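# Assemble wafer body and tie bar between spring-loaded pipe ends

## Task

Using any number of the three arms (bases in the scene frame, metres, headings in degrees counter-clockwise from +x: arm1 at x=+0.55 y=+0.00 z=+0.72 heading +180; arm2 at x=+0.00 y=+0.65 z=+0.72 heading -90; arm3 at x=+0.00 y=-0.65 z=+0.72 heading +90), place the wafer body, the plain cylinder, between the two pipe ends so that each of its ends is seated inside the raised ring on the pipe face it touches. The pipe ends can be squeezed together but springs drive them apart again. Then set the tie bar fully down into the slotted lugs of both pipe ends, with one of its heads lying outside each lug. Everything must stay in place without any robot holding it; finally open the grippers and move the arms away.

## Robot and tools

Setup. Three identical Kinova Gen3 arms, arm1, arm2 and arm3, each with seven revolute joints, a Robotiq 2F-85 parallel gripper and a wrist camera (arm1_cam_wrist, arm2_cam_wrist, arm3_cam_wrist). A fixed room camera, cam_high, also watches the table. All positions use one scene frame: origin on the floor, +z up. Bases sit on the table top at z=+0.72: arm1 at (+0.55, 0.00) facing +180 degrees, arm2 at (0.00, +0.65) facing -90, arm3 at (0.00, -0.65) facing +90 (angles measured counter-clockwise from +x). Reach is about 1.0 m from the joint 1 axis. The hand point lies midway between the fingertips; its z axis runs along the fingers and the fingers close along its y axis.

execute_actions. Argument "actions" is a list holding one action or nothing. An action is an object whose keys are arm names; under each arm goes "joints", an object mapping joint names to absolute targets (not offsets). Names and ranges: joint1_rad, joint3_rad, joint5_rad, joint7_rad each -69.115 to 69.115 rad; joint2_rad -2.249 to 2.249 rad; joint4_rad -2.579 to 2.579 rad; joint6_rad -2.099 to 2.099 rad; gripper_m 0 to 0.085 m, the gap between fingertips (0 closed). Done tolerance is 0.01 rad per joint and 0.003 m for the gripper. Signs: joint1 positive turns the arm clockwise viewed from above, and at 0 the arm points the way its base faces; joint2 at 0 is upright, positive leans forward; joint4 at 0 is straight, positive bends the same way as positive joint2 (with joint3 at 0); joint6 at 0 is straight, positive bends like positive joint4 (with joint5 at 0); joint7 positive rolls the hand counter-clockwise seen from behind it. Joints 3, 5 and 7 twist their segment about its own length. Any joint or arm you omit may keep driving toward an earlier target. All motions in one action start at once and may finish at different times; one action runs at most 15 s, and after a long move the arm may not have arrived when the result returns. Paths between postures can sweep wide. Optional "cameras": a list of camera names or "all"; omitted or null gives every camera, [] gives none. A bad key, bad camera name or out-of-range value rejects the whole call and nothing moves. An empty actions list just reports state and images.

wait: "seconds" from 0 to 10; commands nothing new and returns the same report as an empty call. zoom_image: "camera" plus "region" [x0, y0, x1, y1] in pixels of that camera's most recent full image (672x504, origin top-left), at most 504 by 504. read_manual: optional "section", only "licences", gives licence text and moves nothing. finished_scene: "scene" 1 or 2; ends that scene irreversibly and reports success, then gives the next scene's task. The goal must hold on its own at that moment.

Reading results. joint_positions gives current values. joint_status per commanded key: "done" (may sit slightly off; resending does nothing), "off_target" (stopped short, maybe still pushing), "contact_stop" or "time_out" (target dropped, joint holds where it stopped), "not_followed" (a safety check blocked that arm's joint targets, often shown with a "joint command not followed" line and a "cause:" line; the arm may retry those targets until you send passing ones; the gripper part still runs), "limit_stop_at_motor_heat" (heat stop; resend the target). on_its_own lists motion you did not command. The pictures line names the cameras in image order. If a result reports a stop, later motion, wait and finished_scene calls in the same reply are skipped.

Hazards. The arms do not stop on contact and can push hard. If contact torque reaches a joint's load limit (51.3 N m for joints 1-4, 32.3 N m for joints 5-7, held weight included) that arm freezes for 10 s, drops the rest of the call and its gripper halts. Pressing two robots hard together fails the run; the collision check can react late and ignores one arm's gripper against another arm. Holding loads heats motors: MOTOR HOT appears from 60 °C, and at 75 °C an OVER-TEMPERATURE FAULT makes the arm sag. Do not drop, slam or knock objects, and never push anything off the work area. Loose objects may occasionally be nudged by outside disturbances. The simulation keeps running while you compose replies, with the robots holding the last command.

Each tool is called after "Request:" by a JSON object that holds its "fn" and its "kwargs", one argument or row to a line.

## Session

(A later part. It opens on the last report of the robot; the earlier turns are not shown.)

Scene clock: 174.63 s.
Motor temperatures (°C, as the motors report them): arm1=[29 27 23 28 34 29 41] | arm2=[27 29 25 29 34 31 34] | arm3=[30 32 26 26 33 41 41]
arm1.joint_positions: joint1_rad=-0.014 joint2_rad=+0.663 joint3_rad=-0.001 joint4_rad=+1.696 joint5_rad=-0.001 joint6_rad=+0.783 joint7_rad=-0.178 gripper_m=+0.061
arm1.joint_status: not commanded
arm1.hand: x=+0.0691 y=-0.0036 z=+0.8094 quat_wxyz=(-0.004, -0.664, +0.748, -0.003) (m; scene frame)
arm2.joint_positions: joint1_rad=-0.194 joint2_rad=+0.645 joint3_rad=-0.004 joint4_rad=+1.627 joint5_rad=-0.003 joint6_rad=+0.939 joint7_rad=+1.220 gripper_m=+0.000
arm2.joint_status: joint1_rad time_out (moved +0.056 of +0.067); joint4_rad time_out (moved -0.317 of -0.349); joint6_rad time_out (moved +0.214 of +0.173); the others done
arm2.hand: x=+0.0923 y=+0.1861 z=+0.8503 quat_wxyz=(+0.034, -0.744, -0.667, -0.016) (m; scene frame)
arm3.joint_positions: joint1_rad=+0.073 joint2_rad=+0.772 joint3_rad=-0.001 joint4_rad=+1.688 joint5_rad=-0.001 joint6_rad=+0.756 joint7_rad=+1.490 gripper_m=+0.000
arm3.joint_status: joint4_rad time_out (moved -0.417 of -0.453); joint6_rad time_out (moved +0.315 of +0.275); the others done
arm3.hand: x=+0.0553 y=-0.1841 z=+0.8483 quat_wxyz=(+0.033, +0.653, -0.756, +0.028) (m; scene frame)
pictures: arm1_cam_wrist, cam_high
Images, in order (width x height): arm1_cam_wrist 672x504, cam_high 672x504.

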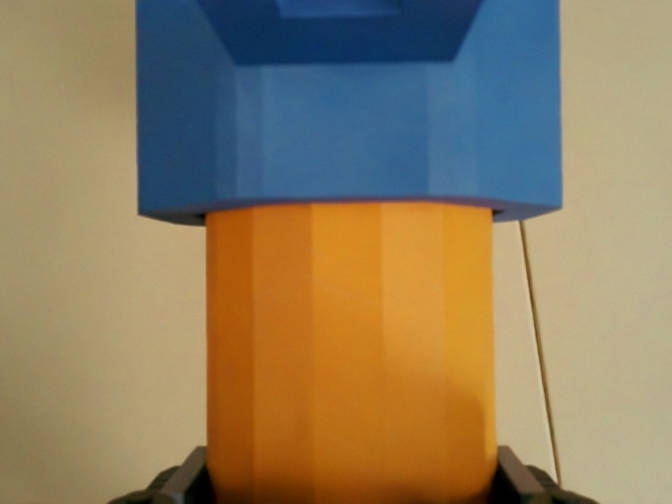

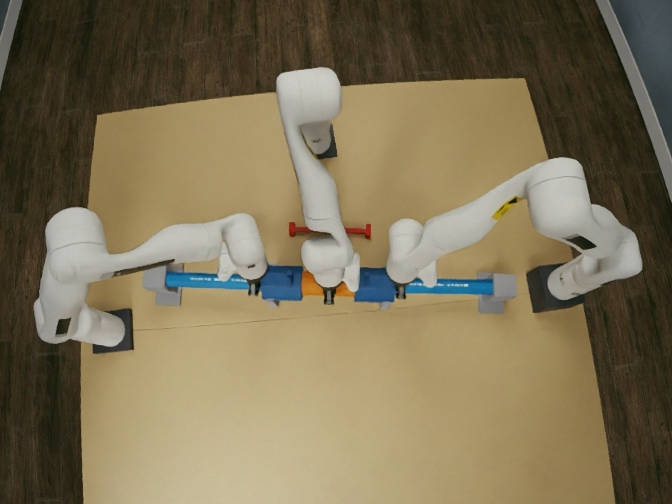

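Request:
{"fn": "execute_actions", "kwargs": {
  "actions": [
    {"arm1":{"joints":{"gripper_m":0.085}}}
  ],
  "cameras": []
}}

Request:
{"fn": "execute_actions", "kwargs": {
  "actions": [
    {"arm1":{"joints":{"joint1_rad":0,"joint7_rad":2.976,"joint2_rad":0.087,"joint4_rad":2.06,"joint6_rad":0.995,"gripper_m":0.04}}}
  ],
  "cameras": []
}}

Request:
{"fn": "execute_actions", "kwargs": {
  "actions": [
    {"arm1":{"joints":{"joint2_rad":0.575,"joint4_rad":2.338,"joint6_rad":0.229}},"arm2":{"joints":{"joint1_rad":-0.183,"joint2_rad":0.649,"joint4_rad":1.575,"joint6_rad":0.898}},"arm3":{"joints":{"joint1_rad":0.075,"joint2_rad":0.773,"joint4_rad":1.633,"joint6_rad":0.716}}}
  ],
  "cameras": ["arm1_cam_wrist","cam_high"]
}}

Request:
{"fn": "zoom_image", "kwargs": {
  "camera": "cam_high",
  "region": [230, 230, 430, 330]
}}

Scene clock: 175.67 s.
Motor temperatures (°C, as the motors report them): arm1=[29 27 23 28 34 29 41] | arm2=[27 29 25 29 34 31 34] | arm3=[30 32 26 26 33 41 41]
arm1.joint_positions: joint1_rad=-0.013 joint2_rad=+0.662 joint3_rad=+0.000 joint4_rad=+1.696 joint5_rad=+0.000 joint6_rad=+0.784 joint7_rad=-0.178 gripper_m=+0.085
arm1.joint_status: all done
arm1.hand: x=+0.0691 y=-0.0020 z=+0.8100 quat_wxyz=(-0.003, -0.663, +0.748, -0.002) (m; scene frame)
arm2.joint_positions: joint1_rad=-0.194 joint2_rad=+0.645 joint3_rad=-0.004 joint4_rad=+1.626 joint5_rad=-0.003 joint6_rad=+0.939 joint7_rad=+1.220 gripper_m=+0.000
arm2.joint_status: not commanded
arm2.hand: x=+0.0922 y=+0.1860 z=+0.8503 quat_wxyz=(+0.034, -0.744, -0.667, -0.016) (m; scene frame)
arm3.joint_positions: joint1_rad=+0.073 joint2_rad=+0.772 joint3_rad=-0.001 joint4_rad=+1.688 joint5_rad=-0.001 joint6_rad=+0.756 joint7_rad=+1.490 gripper_m=+0.000
arm3.joint_status: not commanded
arm3.hand: x=+0.0553 y=-0.1841 z=+0.8483 quat_wxyz=(+0.033, +0.653, -0.756, +0.028) (m; scene frame)
pictures: none
No camera images: the call's "cameras" was empty. Leave "cameras" out to get every camera's image.

Scene clock: 178.87 s.
Motor temperatures (°C, as the motors report them): arm1=[29 27 23 28 34 29 41] | arm2=[27 29 25 29 34 31 34] | arm3=[30 32 26 26 33 41 41]
arm1.joint_positions: joint1_rad=+0.000 joint2_rad=+0.088 joint3_rad=+0.000 joint4_rad=+2.061 joint5_rad=+0.000 joint6_rad=+0.995 joint7_rad=+2.976 gripper_m=+0.060
arm1.joint_status: gripper_m off_target (ended at +0.060, target +0.040); the others done
arm1.hand: x=+0.2501 y=+0.0133 z=+0.9477 quat_wxyz=(-0.003, -0.749, -0.663, +0.002) (m; scene frame)
arm2.joint_positions: joint1_rad=-0.193 joint2_rad=+0.647 joint3_rad=-0.003 joint4_rad=+1.626 joint5_rad=-0.002 joint6_rad=+0.937 joint7_rad=+1.220 gripper_m=+0.000
arm2.joint_status: not commanded
arm2.hand: x=+0.0910 y=+0.1856 z=+0.8491 quat_wxyz=(+0.034, -0.745, -0.666, -0.016) (m; scene frame)
arm3.joint_positions: joint1_rad=+0.073 joint2_rad=+0.772 joint3_rad=-0.001 joint4_rad=+1.690 joint5_rad=-0.001 joint6_rad=+0.758 joint7_rad=+1.490 gripper_m=+0.000
arm3.joint_status: not commanded
arm3.hand: x=+0.0555 y=-0.1859 z=+0.8483 quat_wxyz=(+0.035, +0.653, -0.756, +0.029) (m; scene frame)
pictures: none
No camera images: the call's "cameras" was empty. Leave "cameras" out to get every camera's image.

Scene clock: 189.97 s.
Motor temperatures (°C, as the motors report them): arm1=[29 27 23 28 34 29 41] | arm2=[27 29 25 29 34 31 34] | arm3=[30 32 26 26 33 41 41]
TORQUE FAULT: arm1's joint2_rad reached its load limit. arm1 stopped for 10 seconds, dropped its targets and accepts commands again. The stop added 8.9 s to the call and to motion_time.
arm1.joint_positions: joint1_rad=+0.001 joint2_rad=+0.455 joint3_rad=+0.002 joint4_rad=+2.286 joint5_rad=-0.008 joint6_rad=+0.367 joint7_rad=+2.970 gripper_m=+0.060
arm1.joint_status: joint2_rad torque_fault (moved +0.366 of +0.487); joint4_rad torque_fault (moved +0.225 of +0.277); joint6_rad torque_fault (moved -0.628 of -0.766)
arm1.hand: x=+0.2312 y=+0.0114 z=+0.7892 quat_wxyz=(+0.008, -0.754, -0.657, +0.017) (m; scene frame)
arm2.joint_positions: joint1_rad=-0.192 joint2_rad=+0.654 joint3_rad=-0.003 joint4_rad=+1.616 joint5_rad=-0.003 joint6_rad=+0.944 joint7_rad=+1.220 gripper_m=+0.000
arm2.joint_status: joint4_rad time_out (moved -0.011 of -0.051); joint6_rad time_out (moved +0.007 of -0.039); the others done
arm2.hand: x=+0.0913 y=+0.1837 z=+0.8484 quat_wxyz=(+0.036, -0.745, -0.666, -0.016) (m; scene frame)
arm3.joint_positions: joint1_rad=+0.074 joint2_rad=+0.776 joint3_rad=-0.001 joint4_rad=+1.679 joint5_rad=-0.001 joint6_rad=+0.767 joint7_rad=+1.490 gripper_m=+0.000
arm3.joint_status: joint4_rad time_out (moved -0.011 of -0.057); joint6_rad time_out (moved +0.008 of -0.042); the others done
arm3.hand: x=+0.0558 y=-0.1834 z=+0.8484 quat_wxyz=(+0.035, +0.653, -0.756, +0.030) (m; scene frame)
pictures: arm1_cam_wrist, cam_high
Images, in order (width x height): arm1_cam_wrist 672x504, cam_high 672x504.

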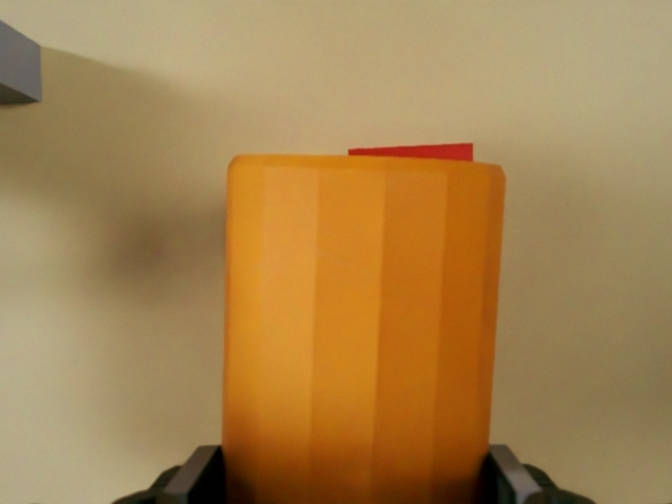

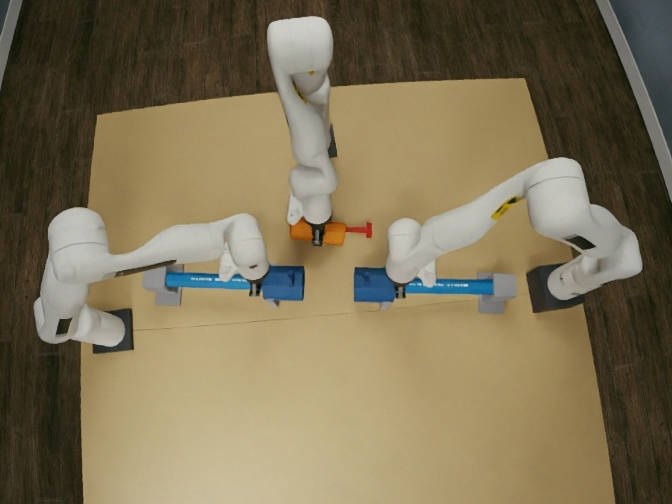

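Region (230, 230, 430, 330) of cam_high's 672x504 image, scaled by 2.520, with more detail than that image has.

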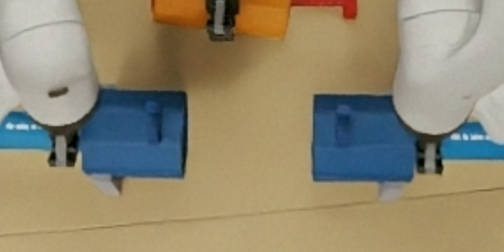

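Request:
{"fn": "execute_actions", "kwargs": {
  "actions": []
}}

Scene clock: 190.47 s.
Motor temperatures (°C, as the motors report them): arm1=[29 27 23 28 34 29 41] | arm2=[27 29 25 29 34 31 34] | arm3=[30 32 26 26 33 41 41]
arm1.joint_positions: joint1_rad=+0.001 joint2_rad=+0.455 joint3_rad=+0.002 joint4_rad=+2.286 joint5_rad=-0.008 joint6_rad=+0.367 joint7_rad=+2.970 gripper_m=+0.060
arm1.joint_status: joint2_rad torque_fault (moved +0.366 of +0.487); joint4_rad torque_fault (moved +0.225 of +0.277); joint6_rad torque_fault (moved -0.628 of -0.766)
arm1.hand: x=+0.2312 y=+0.0114 z=+0.7892 quat_wxyz=(+0.008, -0.754, -0.657, +0.017) (m; scene frame)
arm2.joint_positions: joint1_rad=-0.192 joint2_rad=+0.654 joint3_rad=-0.003 joint4_rad=+1.616 joint5_rad=-0.003 joint6_rad=+0.944 joint7_rad=+1.220 gripper_m=+0.000
arm2.joint_status: joint4_rad time_out (moved -0.011 of -0.051); joint6_rad time_out (moved +0.007 of -0.039); the others done
arm2.hand: x=+0.0913 y=+0.1837 z=+0.8484 quat_wxyz=(+0.036, -0.745, -0.666, -0.016) (m; scene frame)
arm3.joint_positions: joint1_rad=+0.074 joint2_rad=+0.776 joint3_rad=-0.001 joint4_rad=+1.679 joint5_rad=-0.001 joint6_rad=+0.767 joint7_rad=+1.490 gripper_m=+0.000
arm3.joint_status: joint4_rad time_out (moved -0.011 of -0.057); joint6_rad time_out (moved +0.008 of -0.042); the others done
arm3.hand: x=+0.0558 y=-0.1834 z=+0.8484 quat_wxyz=(+0.035, +0.653, -0.756, +0.030) (m; scene frame)
pictures: arm1_cam_wrist, arm2_cam_wrist, arm3_cam_wrist, cam_high
Images, in order (width x height): arm1_cam_wrist 672x504, arm2_cam_wrist 672x504, arm3_cam_wrist 672x504, cam_high 672x504.

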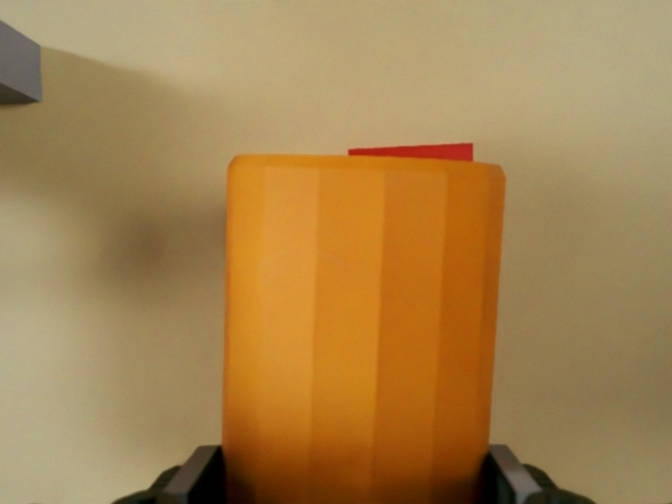

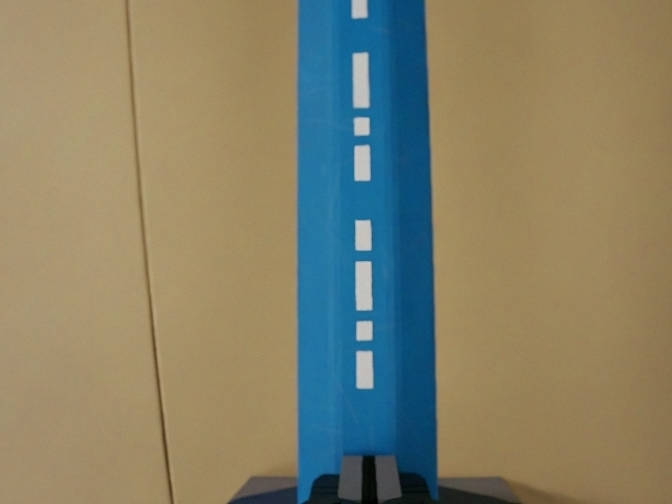

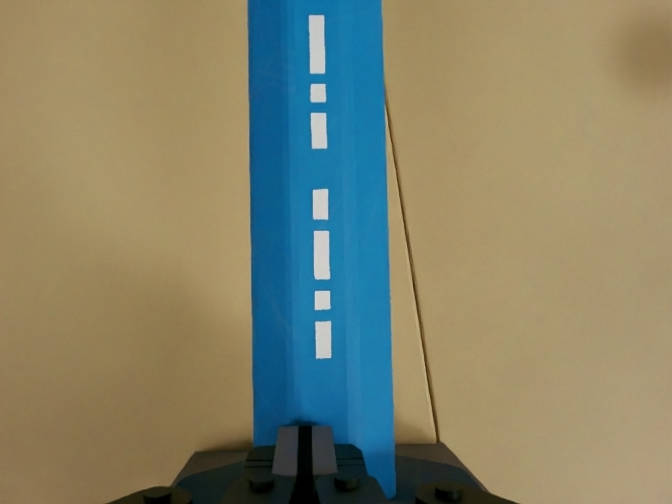

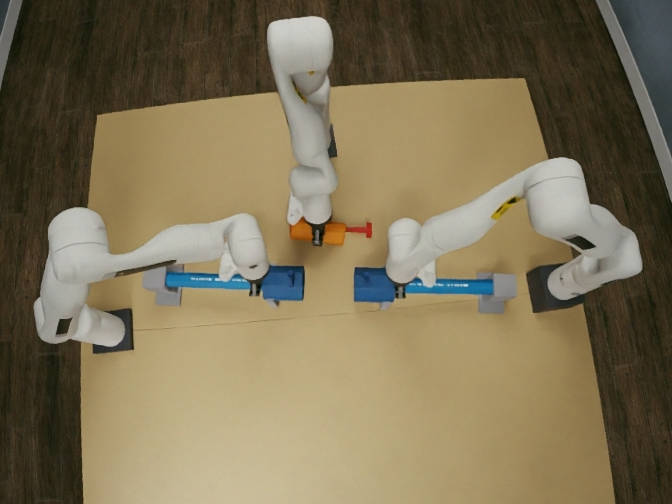

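Request:
{"fn": "execute_actions", "kwargs": {
  "actions": [
    {"arm1":{"joints":{"joint1_rad":0,"joint2_rad":0.087,"joint4_rad":2.06,"joint6_rad":0.995,"joint7_rad":2.96,"gripper_m":0.0}},"arm2":{"joints":{"joint1_rad":-0.25,"joint2_rad":0.473,"joint4_rad":1.944,"joint6_rad":0.725,"joint7_rad":1.155}},"arm3":{"joints":{"joint1_rad":0.06,"joint2_rad":0.595,"joint4_rad":2.1056,"joint6_rad":0.441}}}
  ],
  "cameras": ["cam_high"]
}}

Request:
{"fn": "execute_actions", "kwargs": {
  "actions": [
    {"arm1":{"joints":{"joint1_rad":-0.013,"joint2_rad":0.484,"joint4_rad":1.496,"joint6_rad":1.163}}}
  ],
  "cameras": ["cam_high","arm1_cam_wrist"]
}}

Scene clock: 192.17 s.
Motor temperatures (°C, as the motors report them): arm1=[29 27 23 28 34 29 41] | arm2=[27 29 25 29 34 31 34] | arm3=[30 32 26 26 33 41 41]
arm1.joint_positions: joint1_rad=+0.000 joint2_rad=+0.088 joint3_rad=+0.002 joint4_rad=+2.061 joint5_rad=-0.007 joint6_rad=+0.995 joint7_rad=+2.960 gripper_m=+0.060
arm1.joint_status: gripper_m off_target (ended at +0.060, target +0.000); the others done
arm1.hand: x=+0.2502 y=+0.0119 z=+0.9477 quat_wxyz=(-0.005, -0.756, -0.655, +0.004) (m; scene frame)
arm2.joint_positions: joint1_rad=-0.250 joint2_rad=+0.473 joint3_rad=+0.000 joint4_rad=+1.944 joint5_rad=+0.000 joint6_rad=+0.725 joint7_rad=+1.155 gripper_m=+0.000
arm2.joint_status: all done
arm2.hand: x=+0.0945 y=+0.2599 z=+0.8553 quat_wxyz=(+0.005, -0.748, -0.664, +0.002) (m; scene frame)
arm3.joint_positions: joint1_rad=+0.060 joint2_rad=+0.595 joint3_rad=+0.000 joint4_rad=+2.106 joint5_rad=+0.000 joint6_rad=+0.441 joint7_rad=+1.490 gripper_m=+0.000
arm3.joint_status: all done
arm3.hand: x=+0.0447 y=-0.2815 z=+0.8557 quat_wxyz=(+0.007, +0.658, -0.753, +0.002) (m; scene frame)
pictures: cam_high
Images, in order (width x height): cam_high 672x504.

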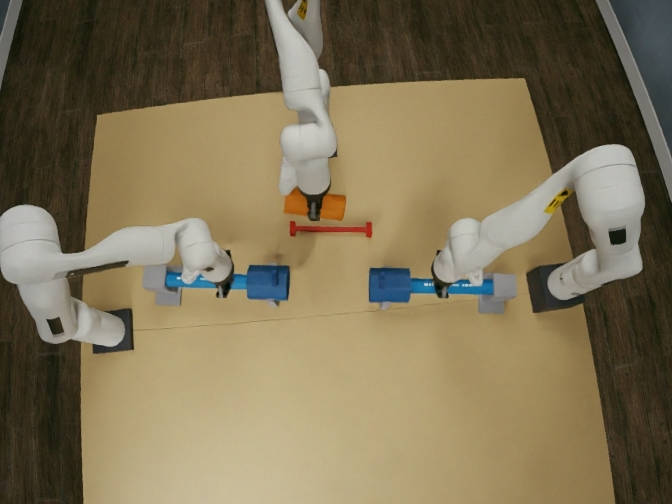

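Scene clock: 193.97 s.
Motor temperatures (°C, as the motors report them): arm1=[29 27 23 28 34 29 41] | arm2=[27 29 25 29 34 31 34] | arm3=[30 32 26 26 33 41 41]
arm1.joint_positions: joint1_rad=-0.013 joint2_rad=+0.485 joint3_rad=+0.002 joint4_rad=+1.497 joint5_rad=-0.007 joint6_rad=+1.163 joint7_rad=+2.960 gripper_m=+0.060
arm1.joint_status: all done
arm1.hand: x=+0.0667 y=-0.0024 z=+0.9472 quat_wxyz=(-0.006, -0.751, -0.660, +0.004) (m; scene frame)
arm2.joint_positions: joint1_rad=-0.250 joint2_rad=+0.473 joint3_rad=+0.000 joint4_rad=+1.944 joint5_rad=+0.000 joint6_rad=+0.725 joint7_rad=+1.155 gripper_m=+0.000
arm2.joint_status: not commanded
arm2.hand: x=+0.0945 y=+0.2599 z=+0.8553 quat_wxyz=(+0.005, -0.748, -0.664, +0.002) (m; scene frame)
arm3.joint_positions: joint1_rad=+0.060 joint2_rad=+0.595 joint3_rad=+0.000 joint4_rad=+2.106 joint5_rad=+0.000 joint6_rad=+0.441 joint7_rad=+1.490 gripper_m=+0.000
arm3.joint_status: not commanded
arm3.hand: x=+0.0447 y=-0.2814 z=+0.8557 quat_wxyz=(+0.007, +0.658, -0.753, +0.002) (m; scene frame)
pictures: arm1_cam_wrist, cam_high
Images, in order (width x height): arm1_cam_wrist 672x504, cam_high 672x504.

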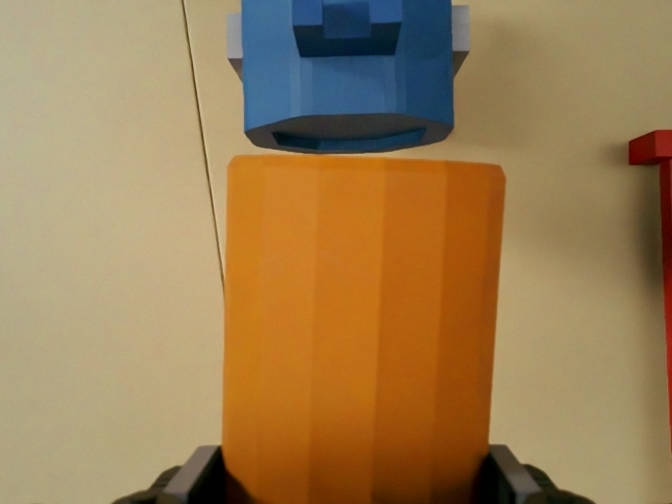

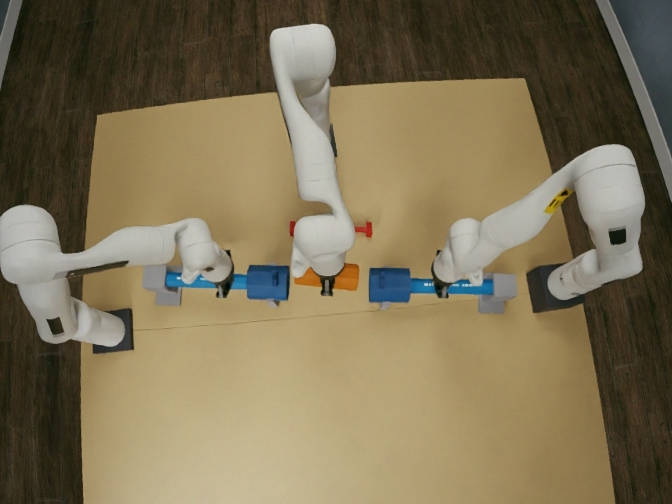

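Request:
{"fn": "execute_actions", "kwargs": {
  "actions": [
    {"arm1":{"joints":{"joint2_rad":0.706,"joint4_rad":1.712,"joint6_rad":0.724}}}
  ],
  "cameras": ["arm1_cam_wrist"]
}}

Request:
{"fn": "execute_actions", "kwargs": {
  "actions": [
    {"arm1":{"joints":{"gripper_m":0.085}}}
  ],
  "cameras": []
}}

Request:
{"fn": "execute_actions", "kwargs": {
  "actions": [
    {"arm1":{"joints":{"joint2_rad":0.767,"joint4_rad":1.7333,"joint6_rad":0.641}}}
  ],
  "cameras": ["arm1_cam_wrist","cam_high"]
}}

Scene clock: 195.33 s.
Motor temperatures (°C, as the motors report them): arm1=[29 27 23 28 34 29 41] | arm2=[27 29 25 29 34 31 34] | arm3=[30 32 26 26 33 41 41]
arm1.joint_positions: joint1_rad=-0.013 joint2_rad=+0.707 joint3_rad=+0.002 joint4_rad=+1.713 joint5_rad=-0.007 joint6_rad=+0.724 joint7_rad=+2.960 gripper_m=+0.060
arm1.joint_status: all done
arm1.hand: x=+0.0692 y=-0.0029 z=+0.7846 quat_wxyz=(-0.004, -0.752, -0.659, +0.003) (m; scene frame)
arm2.joint_positions: joint1_rad=-0.250 joint2_rad=+0.473 joint3_rad=+0.000 joint4_rad=+1.944 joint5_rad=+0.000 joint6_rad=+0.725 joint7_rad=+1.155 gripper_m=+0.000
arm2.joint_status: not commanded
arm2.hand: x=+0.0945 y=+0.2599 z=+0.8553 quat_wxyz=(+0.005, -0.748, -0.664, +0.002) (m; scene frame)
arm3.joint_positions: joint1_rad=+0.060 joint2_rad=+0.595 joint3_rad=+0.000 joint4_rad=+2.106 joint5_rad=+0.000 joint6_rad=+0.441 joint7_rad=+1.490 gripper_m=+0.000
arm3.joint_status: not commanded
arm3.hand: x=+0.0447 y=-0.2814 z=+0.8557 quat_wxyz=(+0.007, +0.658, -0.753, +0.002) (m; scene frame)
pictures: arm1_cam_wrist
Images, in order (width x height): arm1_cam_wrist 672x504.

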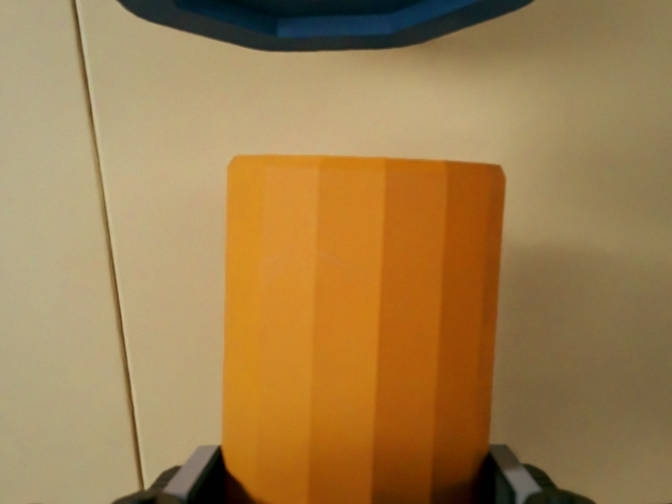

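Scene clock: 196.57 s.
Motor temperatures (°C, as the motors report them): arm1=[29 27 23 28 34 29 41] | arm2=[27 29 25 29 34 31 34] | arm3=[30 32 26 26 33 41 41]
arm1.joint_positions: joint1_rad=-0.013 joint2_rad=+0.706 joint3_rad=+0.002 joint4_rad=+1.712 joint5_rad=-0.007 joint6_rad=+0.724 joint7_rad=+2.960 gripper_m=+0.085
arm1.joint_status: all done
arm1.hand: x=+0.0685 y=-0.0029 z=+0.7854 quat_wxyz=(-0.004, -0.752, -0.659, +0.004) (m; scene frame)
arm2.joint_positions: joint1_rad=-0.250 joint2_rad=+0.473 joint3_rad=+0.000 joint4_rad=+1.944 joint5_rad=+0.000 joint6_rad=+0.725 joint7_rad=+1.155 gripper_m=+0.000
arm2.joint_status: not commanded
arm2.hand: x=+0.0945 y=+0.2599 z=+0.8553 quat_wxyz=(+0.005, -0.748, -0.664, +0.002) (m; scene frame)
arm3.joint_positions: joint1_rad=+0.060 joint2_rad=+0.595 joint3_rad=+0.000 joint4_rad=+2.106 joint5_rad=+0.000 joint6_rad=+0.441 joint7_rad=+1.490 gripper_m=+0.000
arm3.joint_status: not commanded
arm3.hand: x=+0.0447 y=-0.2814 z=+0.8557 quat_wxyz=(+0.007, +0.658, -0.753, +0.002) (m; scene frame)
pictures: none
No camera images: the call's "cameras" was empty. Leave "cameras" out to get every camera's image.

Scene clock: 197.37 s.
Motor temperatures (°C, as the motors report them): arm1=[29 27 23 28 34 29 41] | arm2=[27 29 25 29 34 31 34] | arm3=[30 32 26 26 33 41 41]
arm1.joint_positions: joint1_rad=-0.013 joint2_rad=+0.767 joint3_rad=+0.002 joint4_rad=+1.733 joint5_rad=-0.007 joint6_rad=+0.641 joint7_rad=+2.960 gripper_m=+0.085
arm1.joint_status: all done
arm1.hand: x=+0.0693 y=-0.0029 z=+0.7519 quat_wxyz=(-0.003, -0.752, -0.659, +0.004) (m; scene frame)
arm2.joint_positions: joint1_rad=-0.250 joint2_rad=+0.473 joint3_rad=+0.000 joint4_rad=+1.944 joint5_rad=+0.000 joint6_rad=+0.725 joint7_rad=+1.155 gripper_m=+0.000
arm2.joint_status: not commanded
arm2.hand: x=+0.0945 y=+0.2599 z=+0.8553 quat_wxyz=(+0.005, -0.748, -0.664, +0.002) (m; scene frame)
arm3.joint_positions: joint1_rad=+0.060 joint2_rad=+0.595 joint3_rad=+0.000 joint4_rad=+2.106 joint5_rad=+0.000 joint6_rad=+0.441 joint7_rad=+1.490 gripper_m=+0.000
arm3.joint_status: not commanded
arm3.hand: x=+0.0447 y=-0.2814 z=+0.8557 quat_wxyz=(+0.007, +0.658, -0.753, +0.002) (m; scene frame)
pictures: arm1_cam_wrist, cam_high
Images, in order (width x height): arm1_cam_wrist 672x504, cam_high 672x504.

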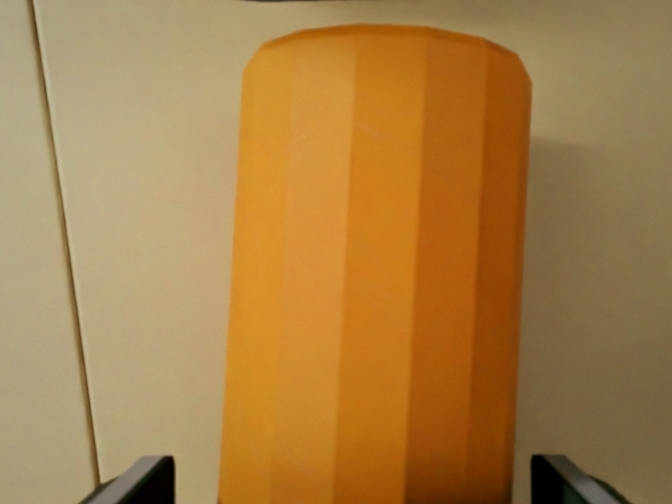

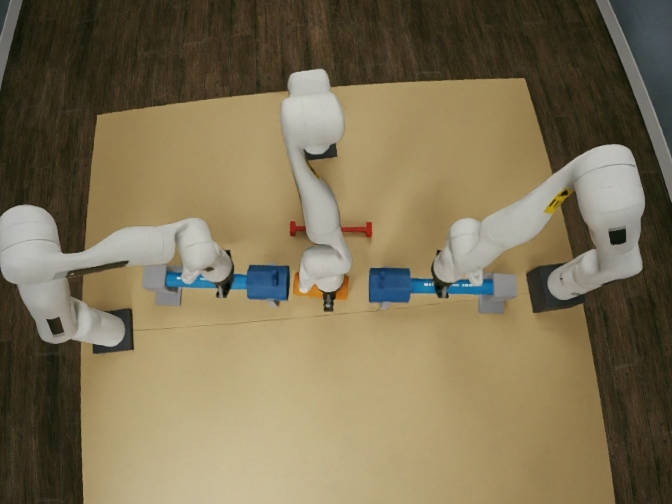

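Request:
{"fn": "execute_actions", "kwargs": {
  "actions": [
    {"arm1":{"joints":{"joint1_rad":0.018,"joint7_rad":2.991}}}
  ],
  "cameras": []
}}

Request:
{"fn": "execute_actions", "kwargs": {
  "actions": [
    {"arm1":{"joints":{"gripper_m":0.0}}}
  ],
  "cameras": []
}}

Request:
{"fn": "execute_actions", "kwargs": {
  "actions": [
    {"arm1":{"joints":{"joint1_rad":-0.013,"joint7_rad":2.96,"joint2_rad":0.662,"joint4_rad":1.696,"joint6_rad":0.784}}}
  ],
  "cameras": ["arm1_cam_wrist","cam_high"]
}}

Scene clock: 198.10 s.
Motor temperatures (°C, as the motors report them): arm1=[29 27 23 28 34 29 41] | arm2=[27 29 25 29 34 31 34] | arm3=[30 32 26 26 33 41 41]
arm1.joint_positions: joint1_rad=+0.018 joint2_rad=+0.767 joint3_rad=+0.002 joint4_rad=+1.733 joint5_rad=-0.007 joint6_rad=+0.641 joint7_rad=+2.991 gripper_m=+0.085
arm1.joint_status: all done
arm1.hand: x=+0.0694 y=+0.0119 z=+0.7518 quat_wxyz=(-0.003, -0.752, -0.659, +0.004) (m; scene frame)
arm2.joint_positions: joint1_rad=-0.250 joint2_rad=+0.473 joint3_rad=+0.000 joint4_rad=+1.944 joint5_rad=+0.000 joint6_rad=+0.725 joint7_rad=+1.155 gripper_m=+0.000
arm2.joint_status: not commanded
arm2.hand: x=+0.0945 y=+0.2599 z=+0.8553 quat_wxyz=(+0.005, -0.748, -0.664, +0.002) (m; scene frame)
arm3.joint_positions: joint1_rad=+0.060 joint2_rad=+0.595 joint3_rad=+0.000 joint4_rad=+2.106 joint5_rad=+0.000 joint6_rad=+0.441 joint7_rad=+1.490 gripper_m=+0.000
arm3.joint_status: not commanded
arm3.hand: x=+0.0447 y=-0.2814 z=+0.8557 quat_wxyz=(+0.007, +0.658, -0.753, +0.002) (m; scene frame)
pictures: none
No camera images: the call's "cameras" was empty. Leave "cameras" out to get every camera's image.

Scene clock: 199.20 s.
Motor temperatures (°C, as the motors report them): arm1=[29 27 23 28 34 29 41] | arm2=[27 29 25 29 34 31 34] | arm3=[30 32 26 26 33 41 41]
arm1.joint_positions: joint1_rad=+0.018 joint2_rad=+0.765 joint3_rad=+0.002 joint4_rad=+1.733 joint5_rad=-0.007 joint6_rad=+0.642 joint7_rad=+2.991 gripper_m=+0.062
arm1.joint_status: gripper_m off_target (ended at +0.062, target +0.000)
arm1.hand: x=+0.0691 y=+0.0120 z=+0.7528 quat_wxyz=(-0.003, -0.752, -0.659, +0.005) (m; scene frame)
arm2.joint_positions: joint1_rad=-0.250 joint2_rad=+0.473 joint3_rad=+0.000 joint4_rad=+1.944 joint5_rad=+0.000 joint6_rad=+0.725 joint7_rad=+1.155 gripper_m=+0.000
arm2.joint_status: not commanded
arm2.hand: x=+0.0945 y=+0.2599 z=+0.8553 quat_wxyz=(+0.005, -0.748, -0.664, +0.002) (m; scene frame)
arm3.joint_positions: joint1_rad=+0.060 joint2_rad=+0.595 joint3_rad=+0.000 joint4_rad=+2.106 joint5_rad=+0.000 joint6_rad=+0.441 joint7_rad=+1.490 gripper_m=+0.000
arm3.joint_status: not commanded
arm3.hand: x=+0.0447 y=-0.2814 z=+0.8557 quat_wxyz=(+0.007, +0.658, -0.753, +0.002) (m; scene frame)
pictures: none
No camera images: the call's "cameras" was empty. Leave "cameras" out to get every camera's image.

Scene clock: 200.13 s.
Motor temperatures (°C, as the motors report them): arm1=[29 27 23 28 34 29 41] | arm2=[27 29 25 29 34 31 34] | arm3=[30 32 26 26 33 41 41]
arm1.joint_positions: joint1_rad=-0.013 joint2_rad=+0.664 joint3_rad=+0.002 joint4_rad=+1.697 joint5_rad=-0.007 joint6_rad=+0.784 joint7_rad=+2.960 gripper_m=+0.062
arm1.joint_status: all done
arm1.hand: x=+0.0699 y=-0.0027 z=+0.8090 quat_wxyz=(-0.005, -0.752, -0.659, +0.003) (m; scene frame)
arm2.joint_positions: joint1_rad=-0.250 joint2_rad=+0.473 joint3_rad=+0.000 joint4_rad=+1.944 joint5_rad=+0.000 joint6_rad=+0.725 joint7_rad=+1.155 gripper_m=+0.000
arm2.joint_status: not commanded
arm2.hand: x=+0.0945 y=+0.2599 z=+0.8553 quat_wxyz=(+0.005, -0.748, -0.664, +0.002) (m; scene frame)
arm3.joint_positions: joint1_rad=+0.060 joint2_rad=+0.595 joint3_rad=+0.000 joint4_rad=+2.106 joint5_rad=+0.000 joint6_rad=+0.441 joint7_rad=+1.490 gripper_m=+0.000
arm3.joint_status: not commanded
arm3.hand: x=+0.0447 y=-0.2814 z=+0.8557 quat_wxyz=(+0.007, +0.658, -0.753, +0.002) (m; scene frame)
pictures: arm1_cam_wrist, cam_high
Images, in order (width x height): arm1_cam_wrist 672x504, cam_high 672x504.

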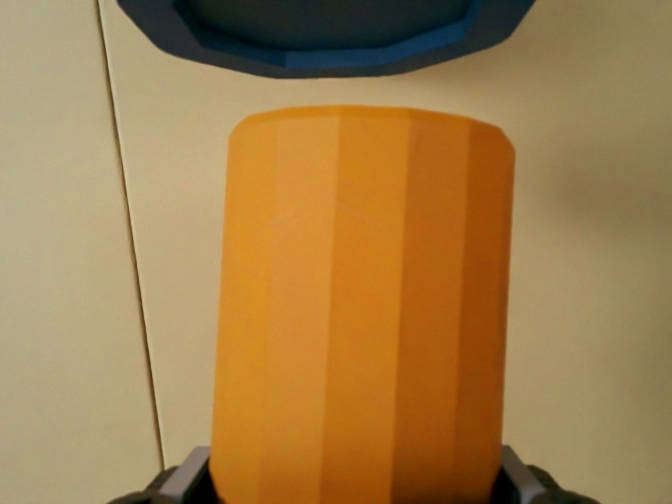

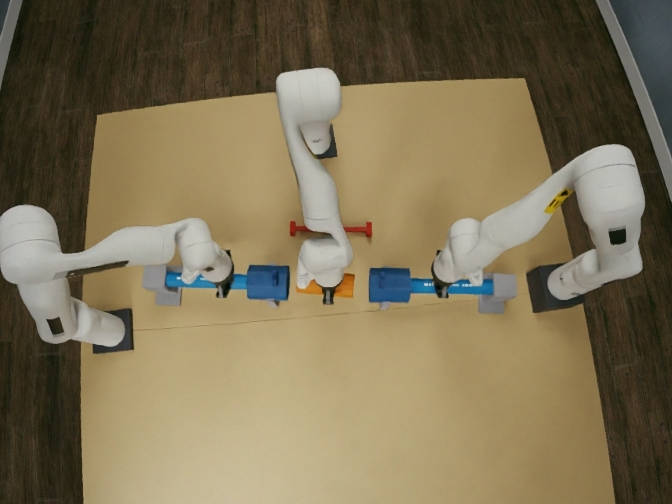

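Request:
{"fn": "execute_actions", "kwargs": {
  "actions": [
    {"arm2":{"joints":{"joint1_rad":-0.183,"joint2_rad":0.649,"joint4_rad":1.595,"joint6_rad":0.898,"joint7_rad":1.22}},"arm3":{"joints":{"joint1_rad":0.075,"joint2_rad":0.773,"joint4_rad":1.653,"joint6_rad":0.716,"joint7_rad":1.49}}}
  ],
  "cameras": ["arm1_cam_wrist","cam_high"]
}}

Scene clock: 203.73 s.
Motor temperatures (°C, as the motors report them): arm1=[29 27 23 28 34 29 41] | arm2=[27 29 25 29 34 31 34] | arm3=[30 32 26 27 33 42 41]
arm1.joint_positions: joint1_rad=-0.017 joint2_rad=+0.664 joint3_rad=-0.003 joint4_rad=+1.696 joint5_rad=-0.010 joint6_rad=+0.783 joint7_rad=+2.960 gripper_m=+0.062
arm1.joint_status: not commanded
arm1.hand: x=+0.0694 y=-0.0074 z=+0.8092 quat_wxyz=(-0.006, -0.750, -0.661, +0.006) (m; scene frame)
arm2.joint_positions: joint1_rad=-0.196 joint2_rad=+0.643 joint3_rad=-0.006 joint4_rad=+1.632 joint5_rad=-0.005 joint6_rad=+0.947 joint7_rad=+1.220 gripper_m=+0.000
arm2.joint_status: joint1_rad time_out (moved +0.054 of +0.067); joint4_rad time_out (moved -0.312 of -0.349); joint6_rad time_out (moved +0.222 of +0.173); the others done
arm2.hand: x=+0.0931 y=+0.1914 z=+0.8499 quat_wxyz=(+0.039, -0.743, -0.668, -0.020) (m; scene frame)
arm3.joint_positions: joint1_rad=+0.073 joint2_rad=+0.772 joint3_rad=-0.001 joint4_rad=+1.689 joint5_rad=-0.001 joint6_rad=+0.756 joint7_rad=+1.490 gripper_m=+0.000
arm3.joint_status: joint4_rad time_out (moved -0.417 of -0.453); joint6_rad time_out (moved +0.315 of +0.275); the others done
arm3.hand: x=+0.0551 y=-0.1843 z=+0.8483 quat_wxyz=(+0.034, +0.653, -0.756, +0.028) (m; scene frame)
pictures: arm1_cam_wrist, cam_high
Images, in order (width x height): arm1_cam_wrist 672x504, cam_high 672x504.

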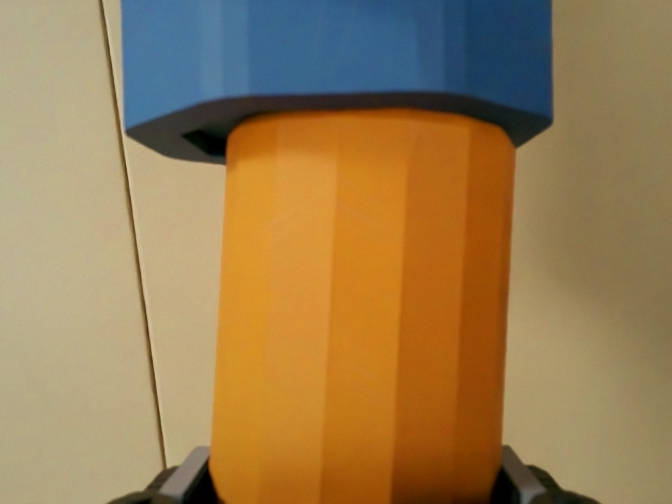

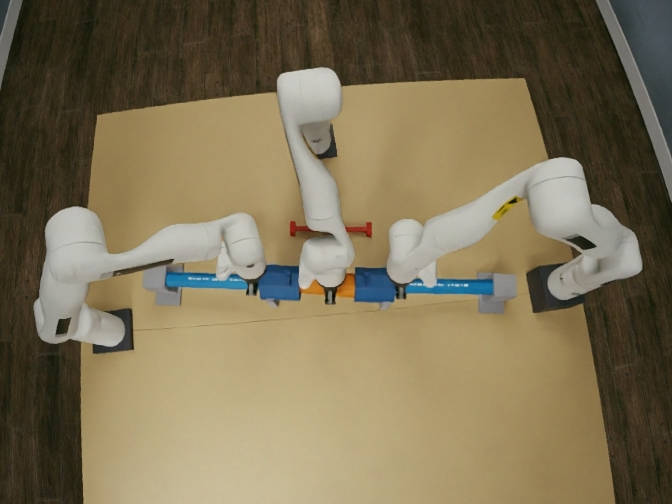

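Request:
{"fn": "execute_actions", "kwargs": {
  "actions": [
    {"arm1":{"joints":{"joint1_rad":-0.013,"joint7_rad":3.01,"joint2_rad":0.668,"joint4_rad":1.683,"joint6_rad":0.791}}}
  ],
  "cameras": []
}}

Request:
{"fn": "execute_actions", "kwargs": {
  "actions": [
    {"arm2":{"joints":{"joint1_rad":-0.183,"joint2_rad":0.649,"joint4_rad":1.585,"joint6_rad":0.898,"joint7_rad":1.22}},"arm3":{"joints":{"joint1_rad":0.075,"joint2_rad":0.773,"joint4_rad":1.643,"joint6_rad":0.716,"joint7_rad":1.49}}}
  ],
  "cameras": ["arm1_cam_wrist","cam_high"]
}}

Scene clock: 204.47 s.
Motor temperatures (°C, as the motors report them): arm1=[29 27 23 28 34 29 41] | arm2=[27 29 25 29 34 31 34] | arm3=[30 32 26 27 33 42 41]
arm1.joint_positions: joint1_rad=-0.016 joint2_rad=+0.669 joint3_rad=-0.001 joint4_rad=+1.684 joint5_rad=-0.009 joint6_rad=+0.791 joint7_rad=+3.010 gripper_m=+0.062
arm1.joint_status: all done
arm1.hand: x=+0.0666 y=-0.0060 z=+0.8091 quat_wxyz=(-0.006, -0.734, -0.679, +0.004) (m; scene frame)
arm2.joint_positions: joint1_rad=-0.195 joint2_rad=+0.644 joint3_rad=-0.005 joint4_rad=+1.631 joint5_rad=-0.004 joint6_rad=+0.944 joint7_rad=+1.220 gripper_m=+0.000
arm2.joint_status: not commanded
arm2.hand: x=+0.0924 y=+0.1899 z=+0.8498 quat_wxyz=(+0.038, -0.744, -0.667, -0.018) (m; scene frame)
arm3.joint_positions: joint1_rad=+0.073 joint2_rad=+0.772 joint3_rad=-0.001 joint4_rad=+1.690 joint5_rad=-0.001 joint6_rad=+0.758 joint7_rad=+1.490 gripper_m=+0.000
arm3.joint_status: not commanded
arm3.hand: x=+0.0552 y=-0.1856 z=+0.8484 quat_wxyz=(+0.034, +0.653, -0.756, +0.029) (m; scene frame)
pictures: none
No camera images: the call's "cameras" was empty. Leave "cameras" out to get every camera's image.

Scene clock: 206.57 s.
Motor temperatures (°C, as the motors report them): arm1=[29 27 23 28 34 29 41] | arm2=[27 29 25 29 34 31 34] | arm3=[30 32 26 27 33 42 41]
arm1.joint_positions: joint1_rad=-0.014 joint2_rad=+0.670 joint3_rad=+0.000 joint4_rad=+1.684 joint5_rad=-0.008 joint6_rad=+0.791 joint7_rad=+3.010 gripper_m=+0.062
arm1.joint_status: not commanded
arm1.hand: x=+0.0666 y=-0.0043 z=+0.8091 quat_wxyz=(-0.005, -0.734, -0.679, +0.004) (m; scene frame)
arm2.joint_positions: joint1_rad=-0.194 joint2_rad=+0.647 joint3_rad=-0.004 joint4_rad=+1.629 joint5_rad=-0.003 joint6_rad=+0.953 joint7_rad=+1.220 gripper_m=+0.000
arm2.joint_status: joint1_rad time_out (moved +0.001 of +0.012); joint4_rad time_out (moved -0.001 of -0.046); joint6_rad time_out (moved +0.009 of -0.046); the others done
arm2.hand: x=+0.0908 y=+0.1922 z=+0.8489 quat_wxyz=(+0.042, -0.744, -0.667, -0.020) (m; scene frame)
arm3.joint_positions: joint1_rad=+0.073 joint2_rad=+0.773 joint3_rad=-0.001 joint4_rad=+1.688 joint5_rad=-0.001 joint6_rad=+0.767 joint7_rad=+1.490 gripper_m=+0.000
arm3.joint_status: joint4_rad time_out (moved -0.002 of -0.047); joint6_rad time_out (moved +0.009 of -0.042); the others done
arm3.hand: x=+0.0550 y=-0.1875 z=+0.8484 quat_wxyz=(+0.037, +0.653, -0.756, +0.032) (m; scene frame)
pictures: arm1_cam_wrist, cam_high
Images, in order (width x height): arm1_cam_wrist 672x504, cam_high 672x504.

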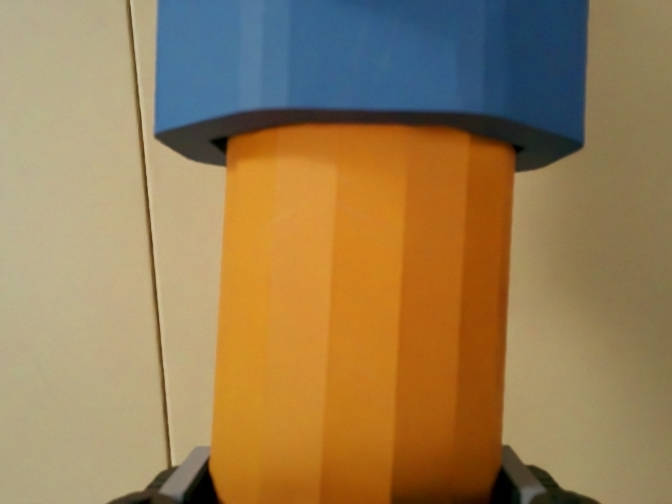

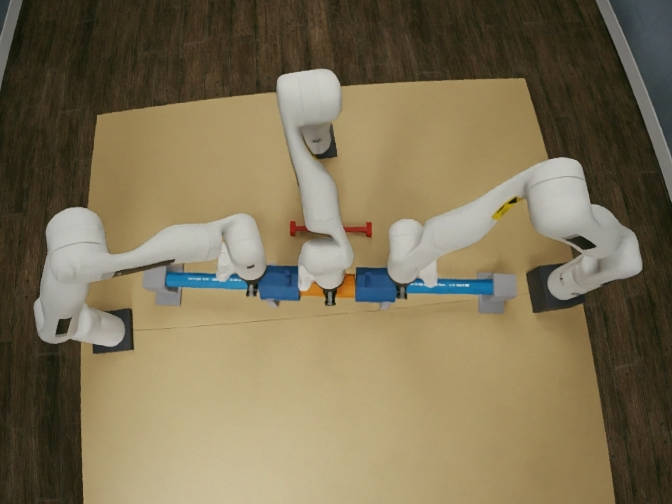

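Request:
{"fn": "execute_actions", "kwargs": {
  "actions": [
    {"arm1":{"joints":{"gripper_m":0.085}}}
  ],
  "cameras": []
}}

Request:
{"fn": "execute_actions", "kwargs": {
  "actions": [
    {"arm1":{"joints":{"joint2_rad":0.484,"joint4_rad":1.496,"joint6_rad":1.163}}}
  ],
  "cameras": []
}}

Request:
{"fn": "execute_actions", "kwargs": {
  "actions": [
    {"arm1":{"joints":{"joint1_rad":0,"joint7_rad":2.976,"joint2_rad":0.087,"joint4_rad":2.06,"joint6_rad":0.995,"gripper_m":0.04}}}
  ],
  "cameras": ["arm1_cam_wrist","cam_high"]
}}

Request:
{"fn": "zoom_image", "kwargs": {
  "camera": "cam_high",
  "region": [230,210,430,330]
}}

Scene clock: 207.93 s.
Motor temperatures (°C, as the motors report them): arm1=[29 27 23 28 34 29 41] | arm2=[27 29 25 29 34 31 34] | arm3=[30 32 26 27 33 42 41]
arm1.joint_positions: joint1_rad=-0.013 joint2_rad=+0.668 joint3_rad=+0.002 joint4_rad=+1.683 joint5_rad=-0.007 joint6_rad=+0.791 joint7_rad=+3.010 gripper_m=+0.085
arm1.joint_status: all done
arm1.hand: x=+0.0657 y=-0.0030 z=+0.8101 quat_wxyz=(-0.004, -0.735, -0.678, +0.005) (m; scene frame)
arm2.joint_positions: joint1_rad=-0.194 joint2_rad=+0.647 joint3_rad=-0.004 joint4_rad=+1.629 joint5_rad=-0.003 joint6_rad=+0.953 joint7_rad=+1.220 gripper_m=+0.000
arm2.joint_status: not commanded
arm2.hand: x=+0.0907 y=+0.1918 z=+0.8489 quat_wxyz=(+0.042, -0.744, -0.667, -0.020) (m; scene frame)
arm3.joint_positions: joint1_rad=+0.073 joint2_rad=+0.773 joint3_rad=-0.001 joint4_rad=+1.688 joint5_rad=-0.001 joint6_rad=+0.767 joint7_rad=+1.490 gripper_m=+0.000
arm3.joint_status: not commanded
arm3.hand: x=+0.0549 y=-0.1879 z=+0.8484 quat_wxyz=(+0.038, +0.653, -0.756, +0.032) (m; scene frame)
pictures: none
No camera images: the call's "cameras" was empty. Leave "cameras" out to get every camera's image.

Scene clock: 209.10 s.
Motor temperatures (°C, as the motors report them): arm1=[29 27 23 28 34 29 41] | arm2=[27 29 25 29 34 31 34] | arm3=[30 32 26 27 33 42 41]
arm1.joint_positions: joint1_rad=-0.013 joint2_rad=+0.484 joint3_rad=+0.002 joint4_rad=+1.496 joint5_rad=-0.007 joint6_rad=+1.163 joint7_rad=+3.010 gripper_m=+0.085
arm1.joint_status: all done
arm1.hand: x=+0.0662 y=-0.0024 z=+0.9482 quat_wxyz=(-0.005, -0.734, -0.679, +0.005) (m; scene frame)
arm2.joint_positions: joint1_rad=-0.194 joint2_rad=+0.647 joint3_rad=-0.004 joint4_rad=+1.629 joint5_rad=-0.003 joint6_rad=+0.953 joint7_rad=+1.220 gripper_m=+0.000
arm2.joint_status: not commanded
arm2.hand: x=+0.0907 y=+0.1918 z=+0.8489 quat_wxyz=(+0.042, -0.744, -0.667, -0.020) (m; scene frame)
arm3.joint_positions: joint1_rad=+0.073 joint2_rad=+0.773 joint3_rad=-0.001 joint4_rad=+1.688 joint5_rad=-0.001 joint6_rad=+0.767 joint7_rad=+1.490 gripper_m=+0.000
arm3.joint_status: not commanded
arm3.hand: x=+0.0549 y=-0.1879 z=+0.8484 quat_wxyz=(+0.038, +0.653, -0.756, +0.032) (m; scene frame)
pictures: none
No camera images: the call's "cameras" was empty. Leave "cameras" out to get every camera's image.

Scene clock: 210.90 s.
Motor temperatures (°C, as the motors report them): arm1=[29 27 23 28 34 29 41] | arm2=[27 29 25 29 34 31 34] | arm3=[30 32 26 27 33 42 41]
arm1.joint_positions: joint1_rad=+0.000 joint2_rad=+0.087 joint3_rad=+0.002 joint4_rad=+2.060 joint5_rad=-0.007 joint6_rad=+0.995 joint7_rad=+2.976 gripper_m=+0.040
arm1.joint_status: all done
arm1.hand: x=+0.2497 y=+0.0119 z=+0.9482 quat_wxyz=(-0.005, -0.750, -0.661, +0.005) (m; scene frame)
arm2.joint_positions: joint1_rad=-0.194 joint2_rad=+0.647 joint3_rad=-0.004 joint4_rad=+1.629 joint5_rad=-0.003 joint6_rad=+0.953 joint7_rad=+1.220 gripper_m=+0.000
arm2.joint_status: not commanded
arm2.hand: x=+0.0907 y=+0.1918 z=+0.8489 quat_wxyz=(+0.042, -0.744, -0.667, -0.020) (m; scene frame)
arm3.joint_positions: joint1_rad=+0.073 joint2_rad=+0.773 joint3_rad=-0.001 joint4_rad=+1.688 joint5_rad=-0.001 joint6_rad=+0.767 joint7_rad=+1.490 gripper_m=+0.000
arm3.joint_status: not commanded
arm3.hand: x=+0.0549 y=-0.1879 z=+0.8484 quat_wxyz=(+0.038, +0.653, -0.756, +0.032) (m; scene frame)
pictures: arm1_cam_wrist, cam_high
Images, in order (width x height): arm1_cam_wrist 672x504, cam_high 672x504.

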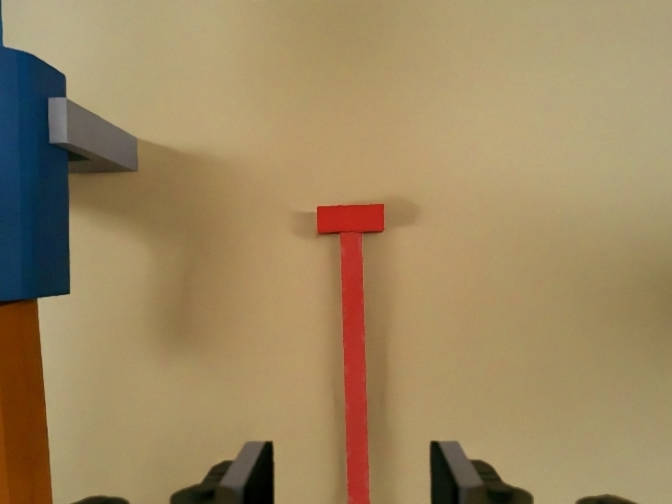

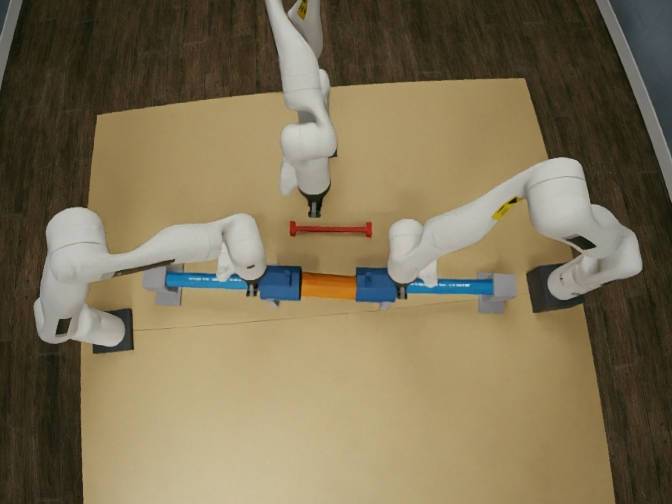

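Region (230, 210, 430, 330) of cam_high's 672x504 image, scaled by 2.520, with more detail than that image has; it fills the top 302 rows of this view, and the rest is white.

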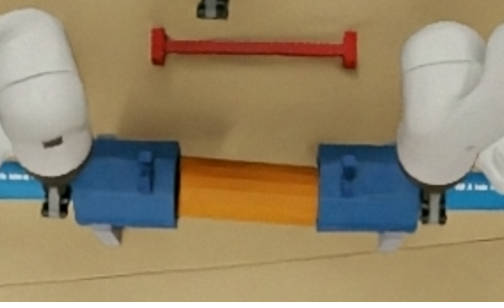

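Request:
{"fn": "execute_actions", "kwargs": {
  "actions": [
    {"arm1":{"joints":{"joint1_rad":-0.013,"joint7_rad":-0.15,"joint2_rad":0.484,"joint4_rad":1.496,"joint6_rad":1.163,"gripper_m":0.085}}}
  ],
  "cameras": ["arm1_cam_wrist"]
}}

Request:
{"fn": "execute_actions", "kwargs": {
  "actions": [
    {"arm1":{"joints":{"joint2_rad":0.668,"joint4_rad":1.683,"joint6_rad":0.791}}}
  ],
  "cameras": ["arm1_cam_wrist"]
}}

Scene clock: 214.23 s.
Motor temperatures (°C, as the motors report them): arm1=[29 27 23 28 34 29 41] | arm2=[27 29 25 29 34 31 34] | arm3=[30 32 26 27 33 42 41]
arm1.joint_positions: joint1_rad=-0.013 joint2_rad=+0.484 joint3_rad=+0.002 joint4_rad=+1.496 joint5_rad=-0.007 joint6_rad=+1.163 joint7_rad=-0.150 gripper_m=+0.085
arm1.joint_status: all done
arm1.hand: x=+0.0662 y=-0.0024 z=+0.9483 quat_wxyz=(-0.005, -0.672, +0.741, -0.005) (m; scene frame)
arm2.joint_positions: joint1_rad=-0.194 joint2_rad=+0.647 joint3_rad=-0.004 joint4_rad=+1.629 joint5_rad=-0.003 joint6_rad=+0.953 joint7_rad=+1.220 gripper_m=+0.000
arm2.joint_status: not commanded
arm2.hand: x=+0.0907 y=+0.1918 z=+0.8489 quat_wxyz=(+0.042, -0.744, -0.667, -0.020) (m; scene frame)
arm3.joint_positions: joint1_rad=+0.073 joint2_rad=+0.773 joint3_rad=-0.001 joint4_rad=+1.688 joint5_rad=-0.001 joint6_rad=+0.767 joint7_rad=+1.490 gripper_m=+0.000
arm3.joint_status: not commanded
arm3.hand: x=+0.0549 y=-0.1879 z=+0.8484 quat_wxyz=(+0.038, +0.653, -0.756, +0.032) (m; scene frame)
pictures: arm1_cam_wrist
Images, in order (width x height): arm1_cam_wrist 672x504.

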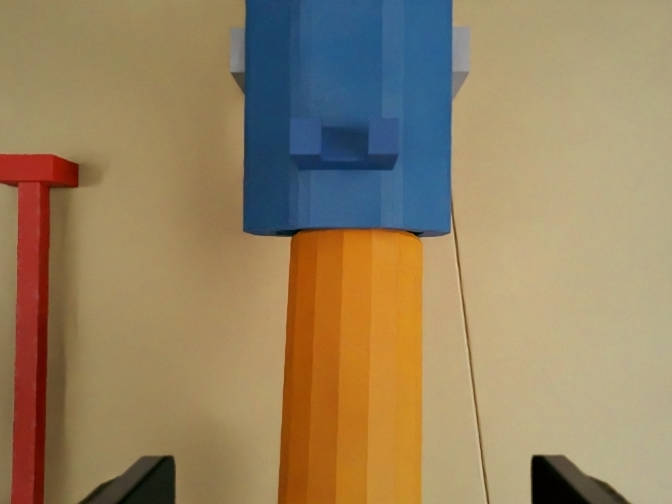

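Scene clock: 215.40 s.
Motor temperatures (°C, as the motors report them): arm1=[29 27 23 28 34 29 41] | arm2=[27 29 25 29 34 31 34] | arm3=[30 32 26 27 33 42 41]
arm1.joint_positions: joint1_rad=-0.013 joint2_rad=+0.668 joint3_rad=+0.002 joint4_rad=+1.683 joint5_rad=-0.007 joint6_rad=+0.791 joint7_rad=-0.150 gripper_m=+0.085
arm1.joint_status: all done
arm1.hand: x=+0.0657 y=-0.0030 z=+0.8101 quat_wxyz=(-0.005, -0.671, +0.741, -0.004) (m; scene frame)
arm2.joint_positions: joint1_rad=-0.194 joint2_rad=+0.647 joint3_rad=-0.004 joint4_rad=+1.629 joint5_rad=-0.003 joint6_rad=+0.953 joint7_rad=+1.220 gripper_m=+0.000
arm2.joint_status: not commanded
arm2.hand: x=+0.0907 y=+0.1918 z=+0.8489 quat_wxyz=(+0.042, -0.744, -0.667, -0.020) (m; scene frame)
arm3.joint_positions: joint1_rad=+0.073 joint2_rad=+0.773 joint3_rad=-0.001 joint4_rad=+1.688 joint5_rad=-0.001 joint6_rad=+0.767 joint7_rad=+1.490 gripper_m=+0.000
arm3.joint_status: not commanded
arm3.hand: x=+0.0549 y=-0.1879 z=+0.8484 quat_wxyz=(+0.038, +0.653, -0.756, +0.032) (m; scene frame)
pictures: arm1_cam_wrist
Images, in order (width x height): arm1_cam_wrist 672x504.

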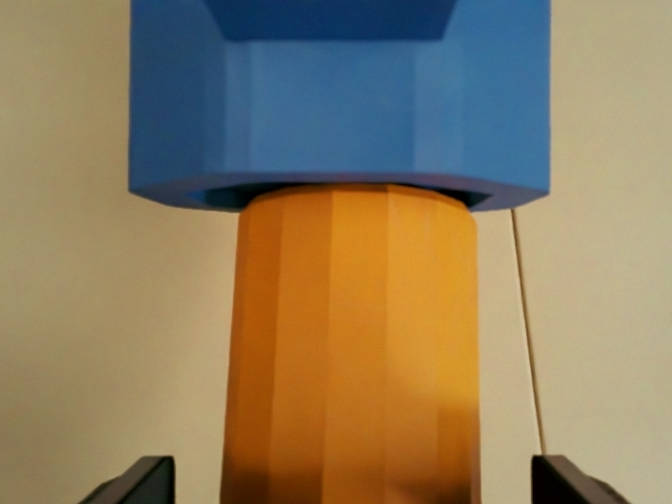

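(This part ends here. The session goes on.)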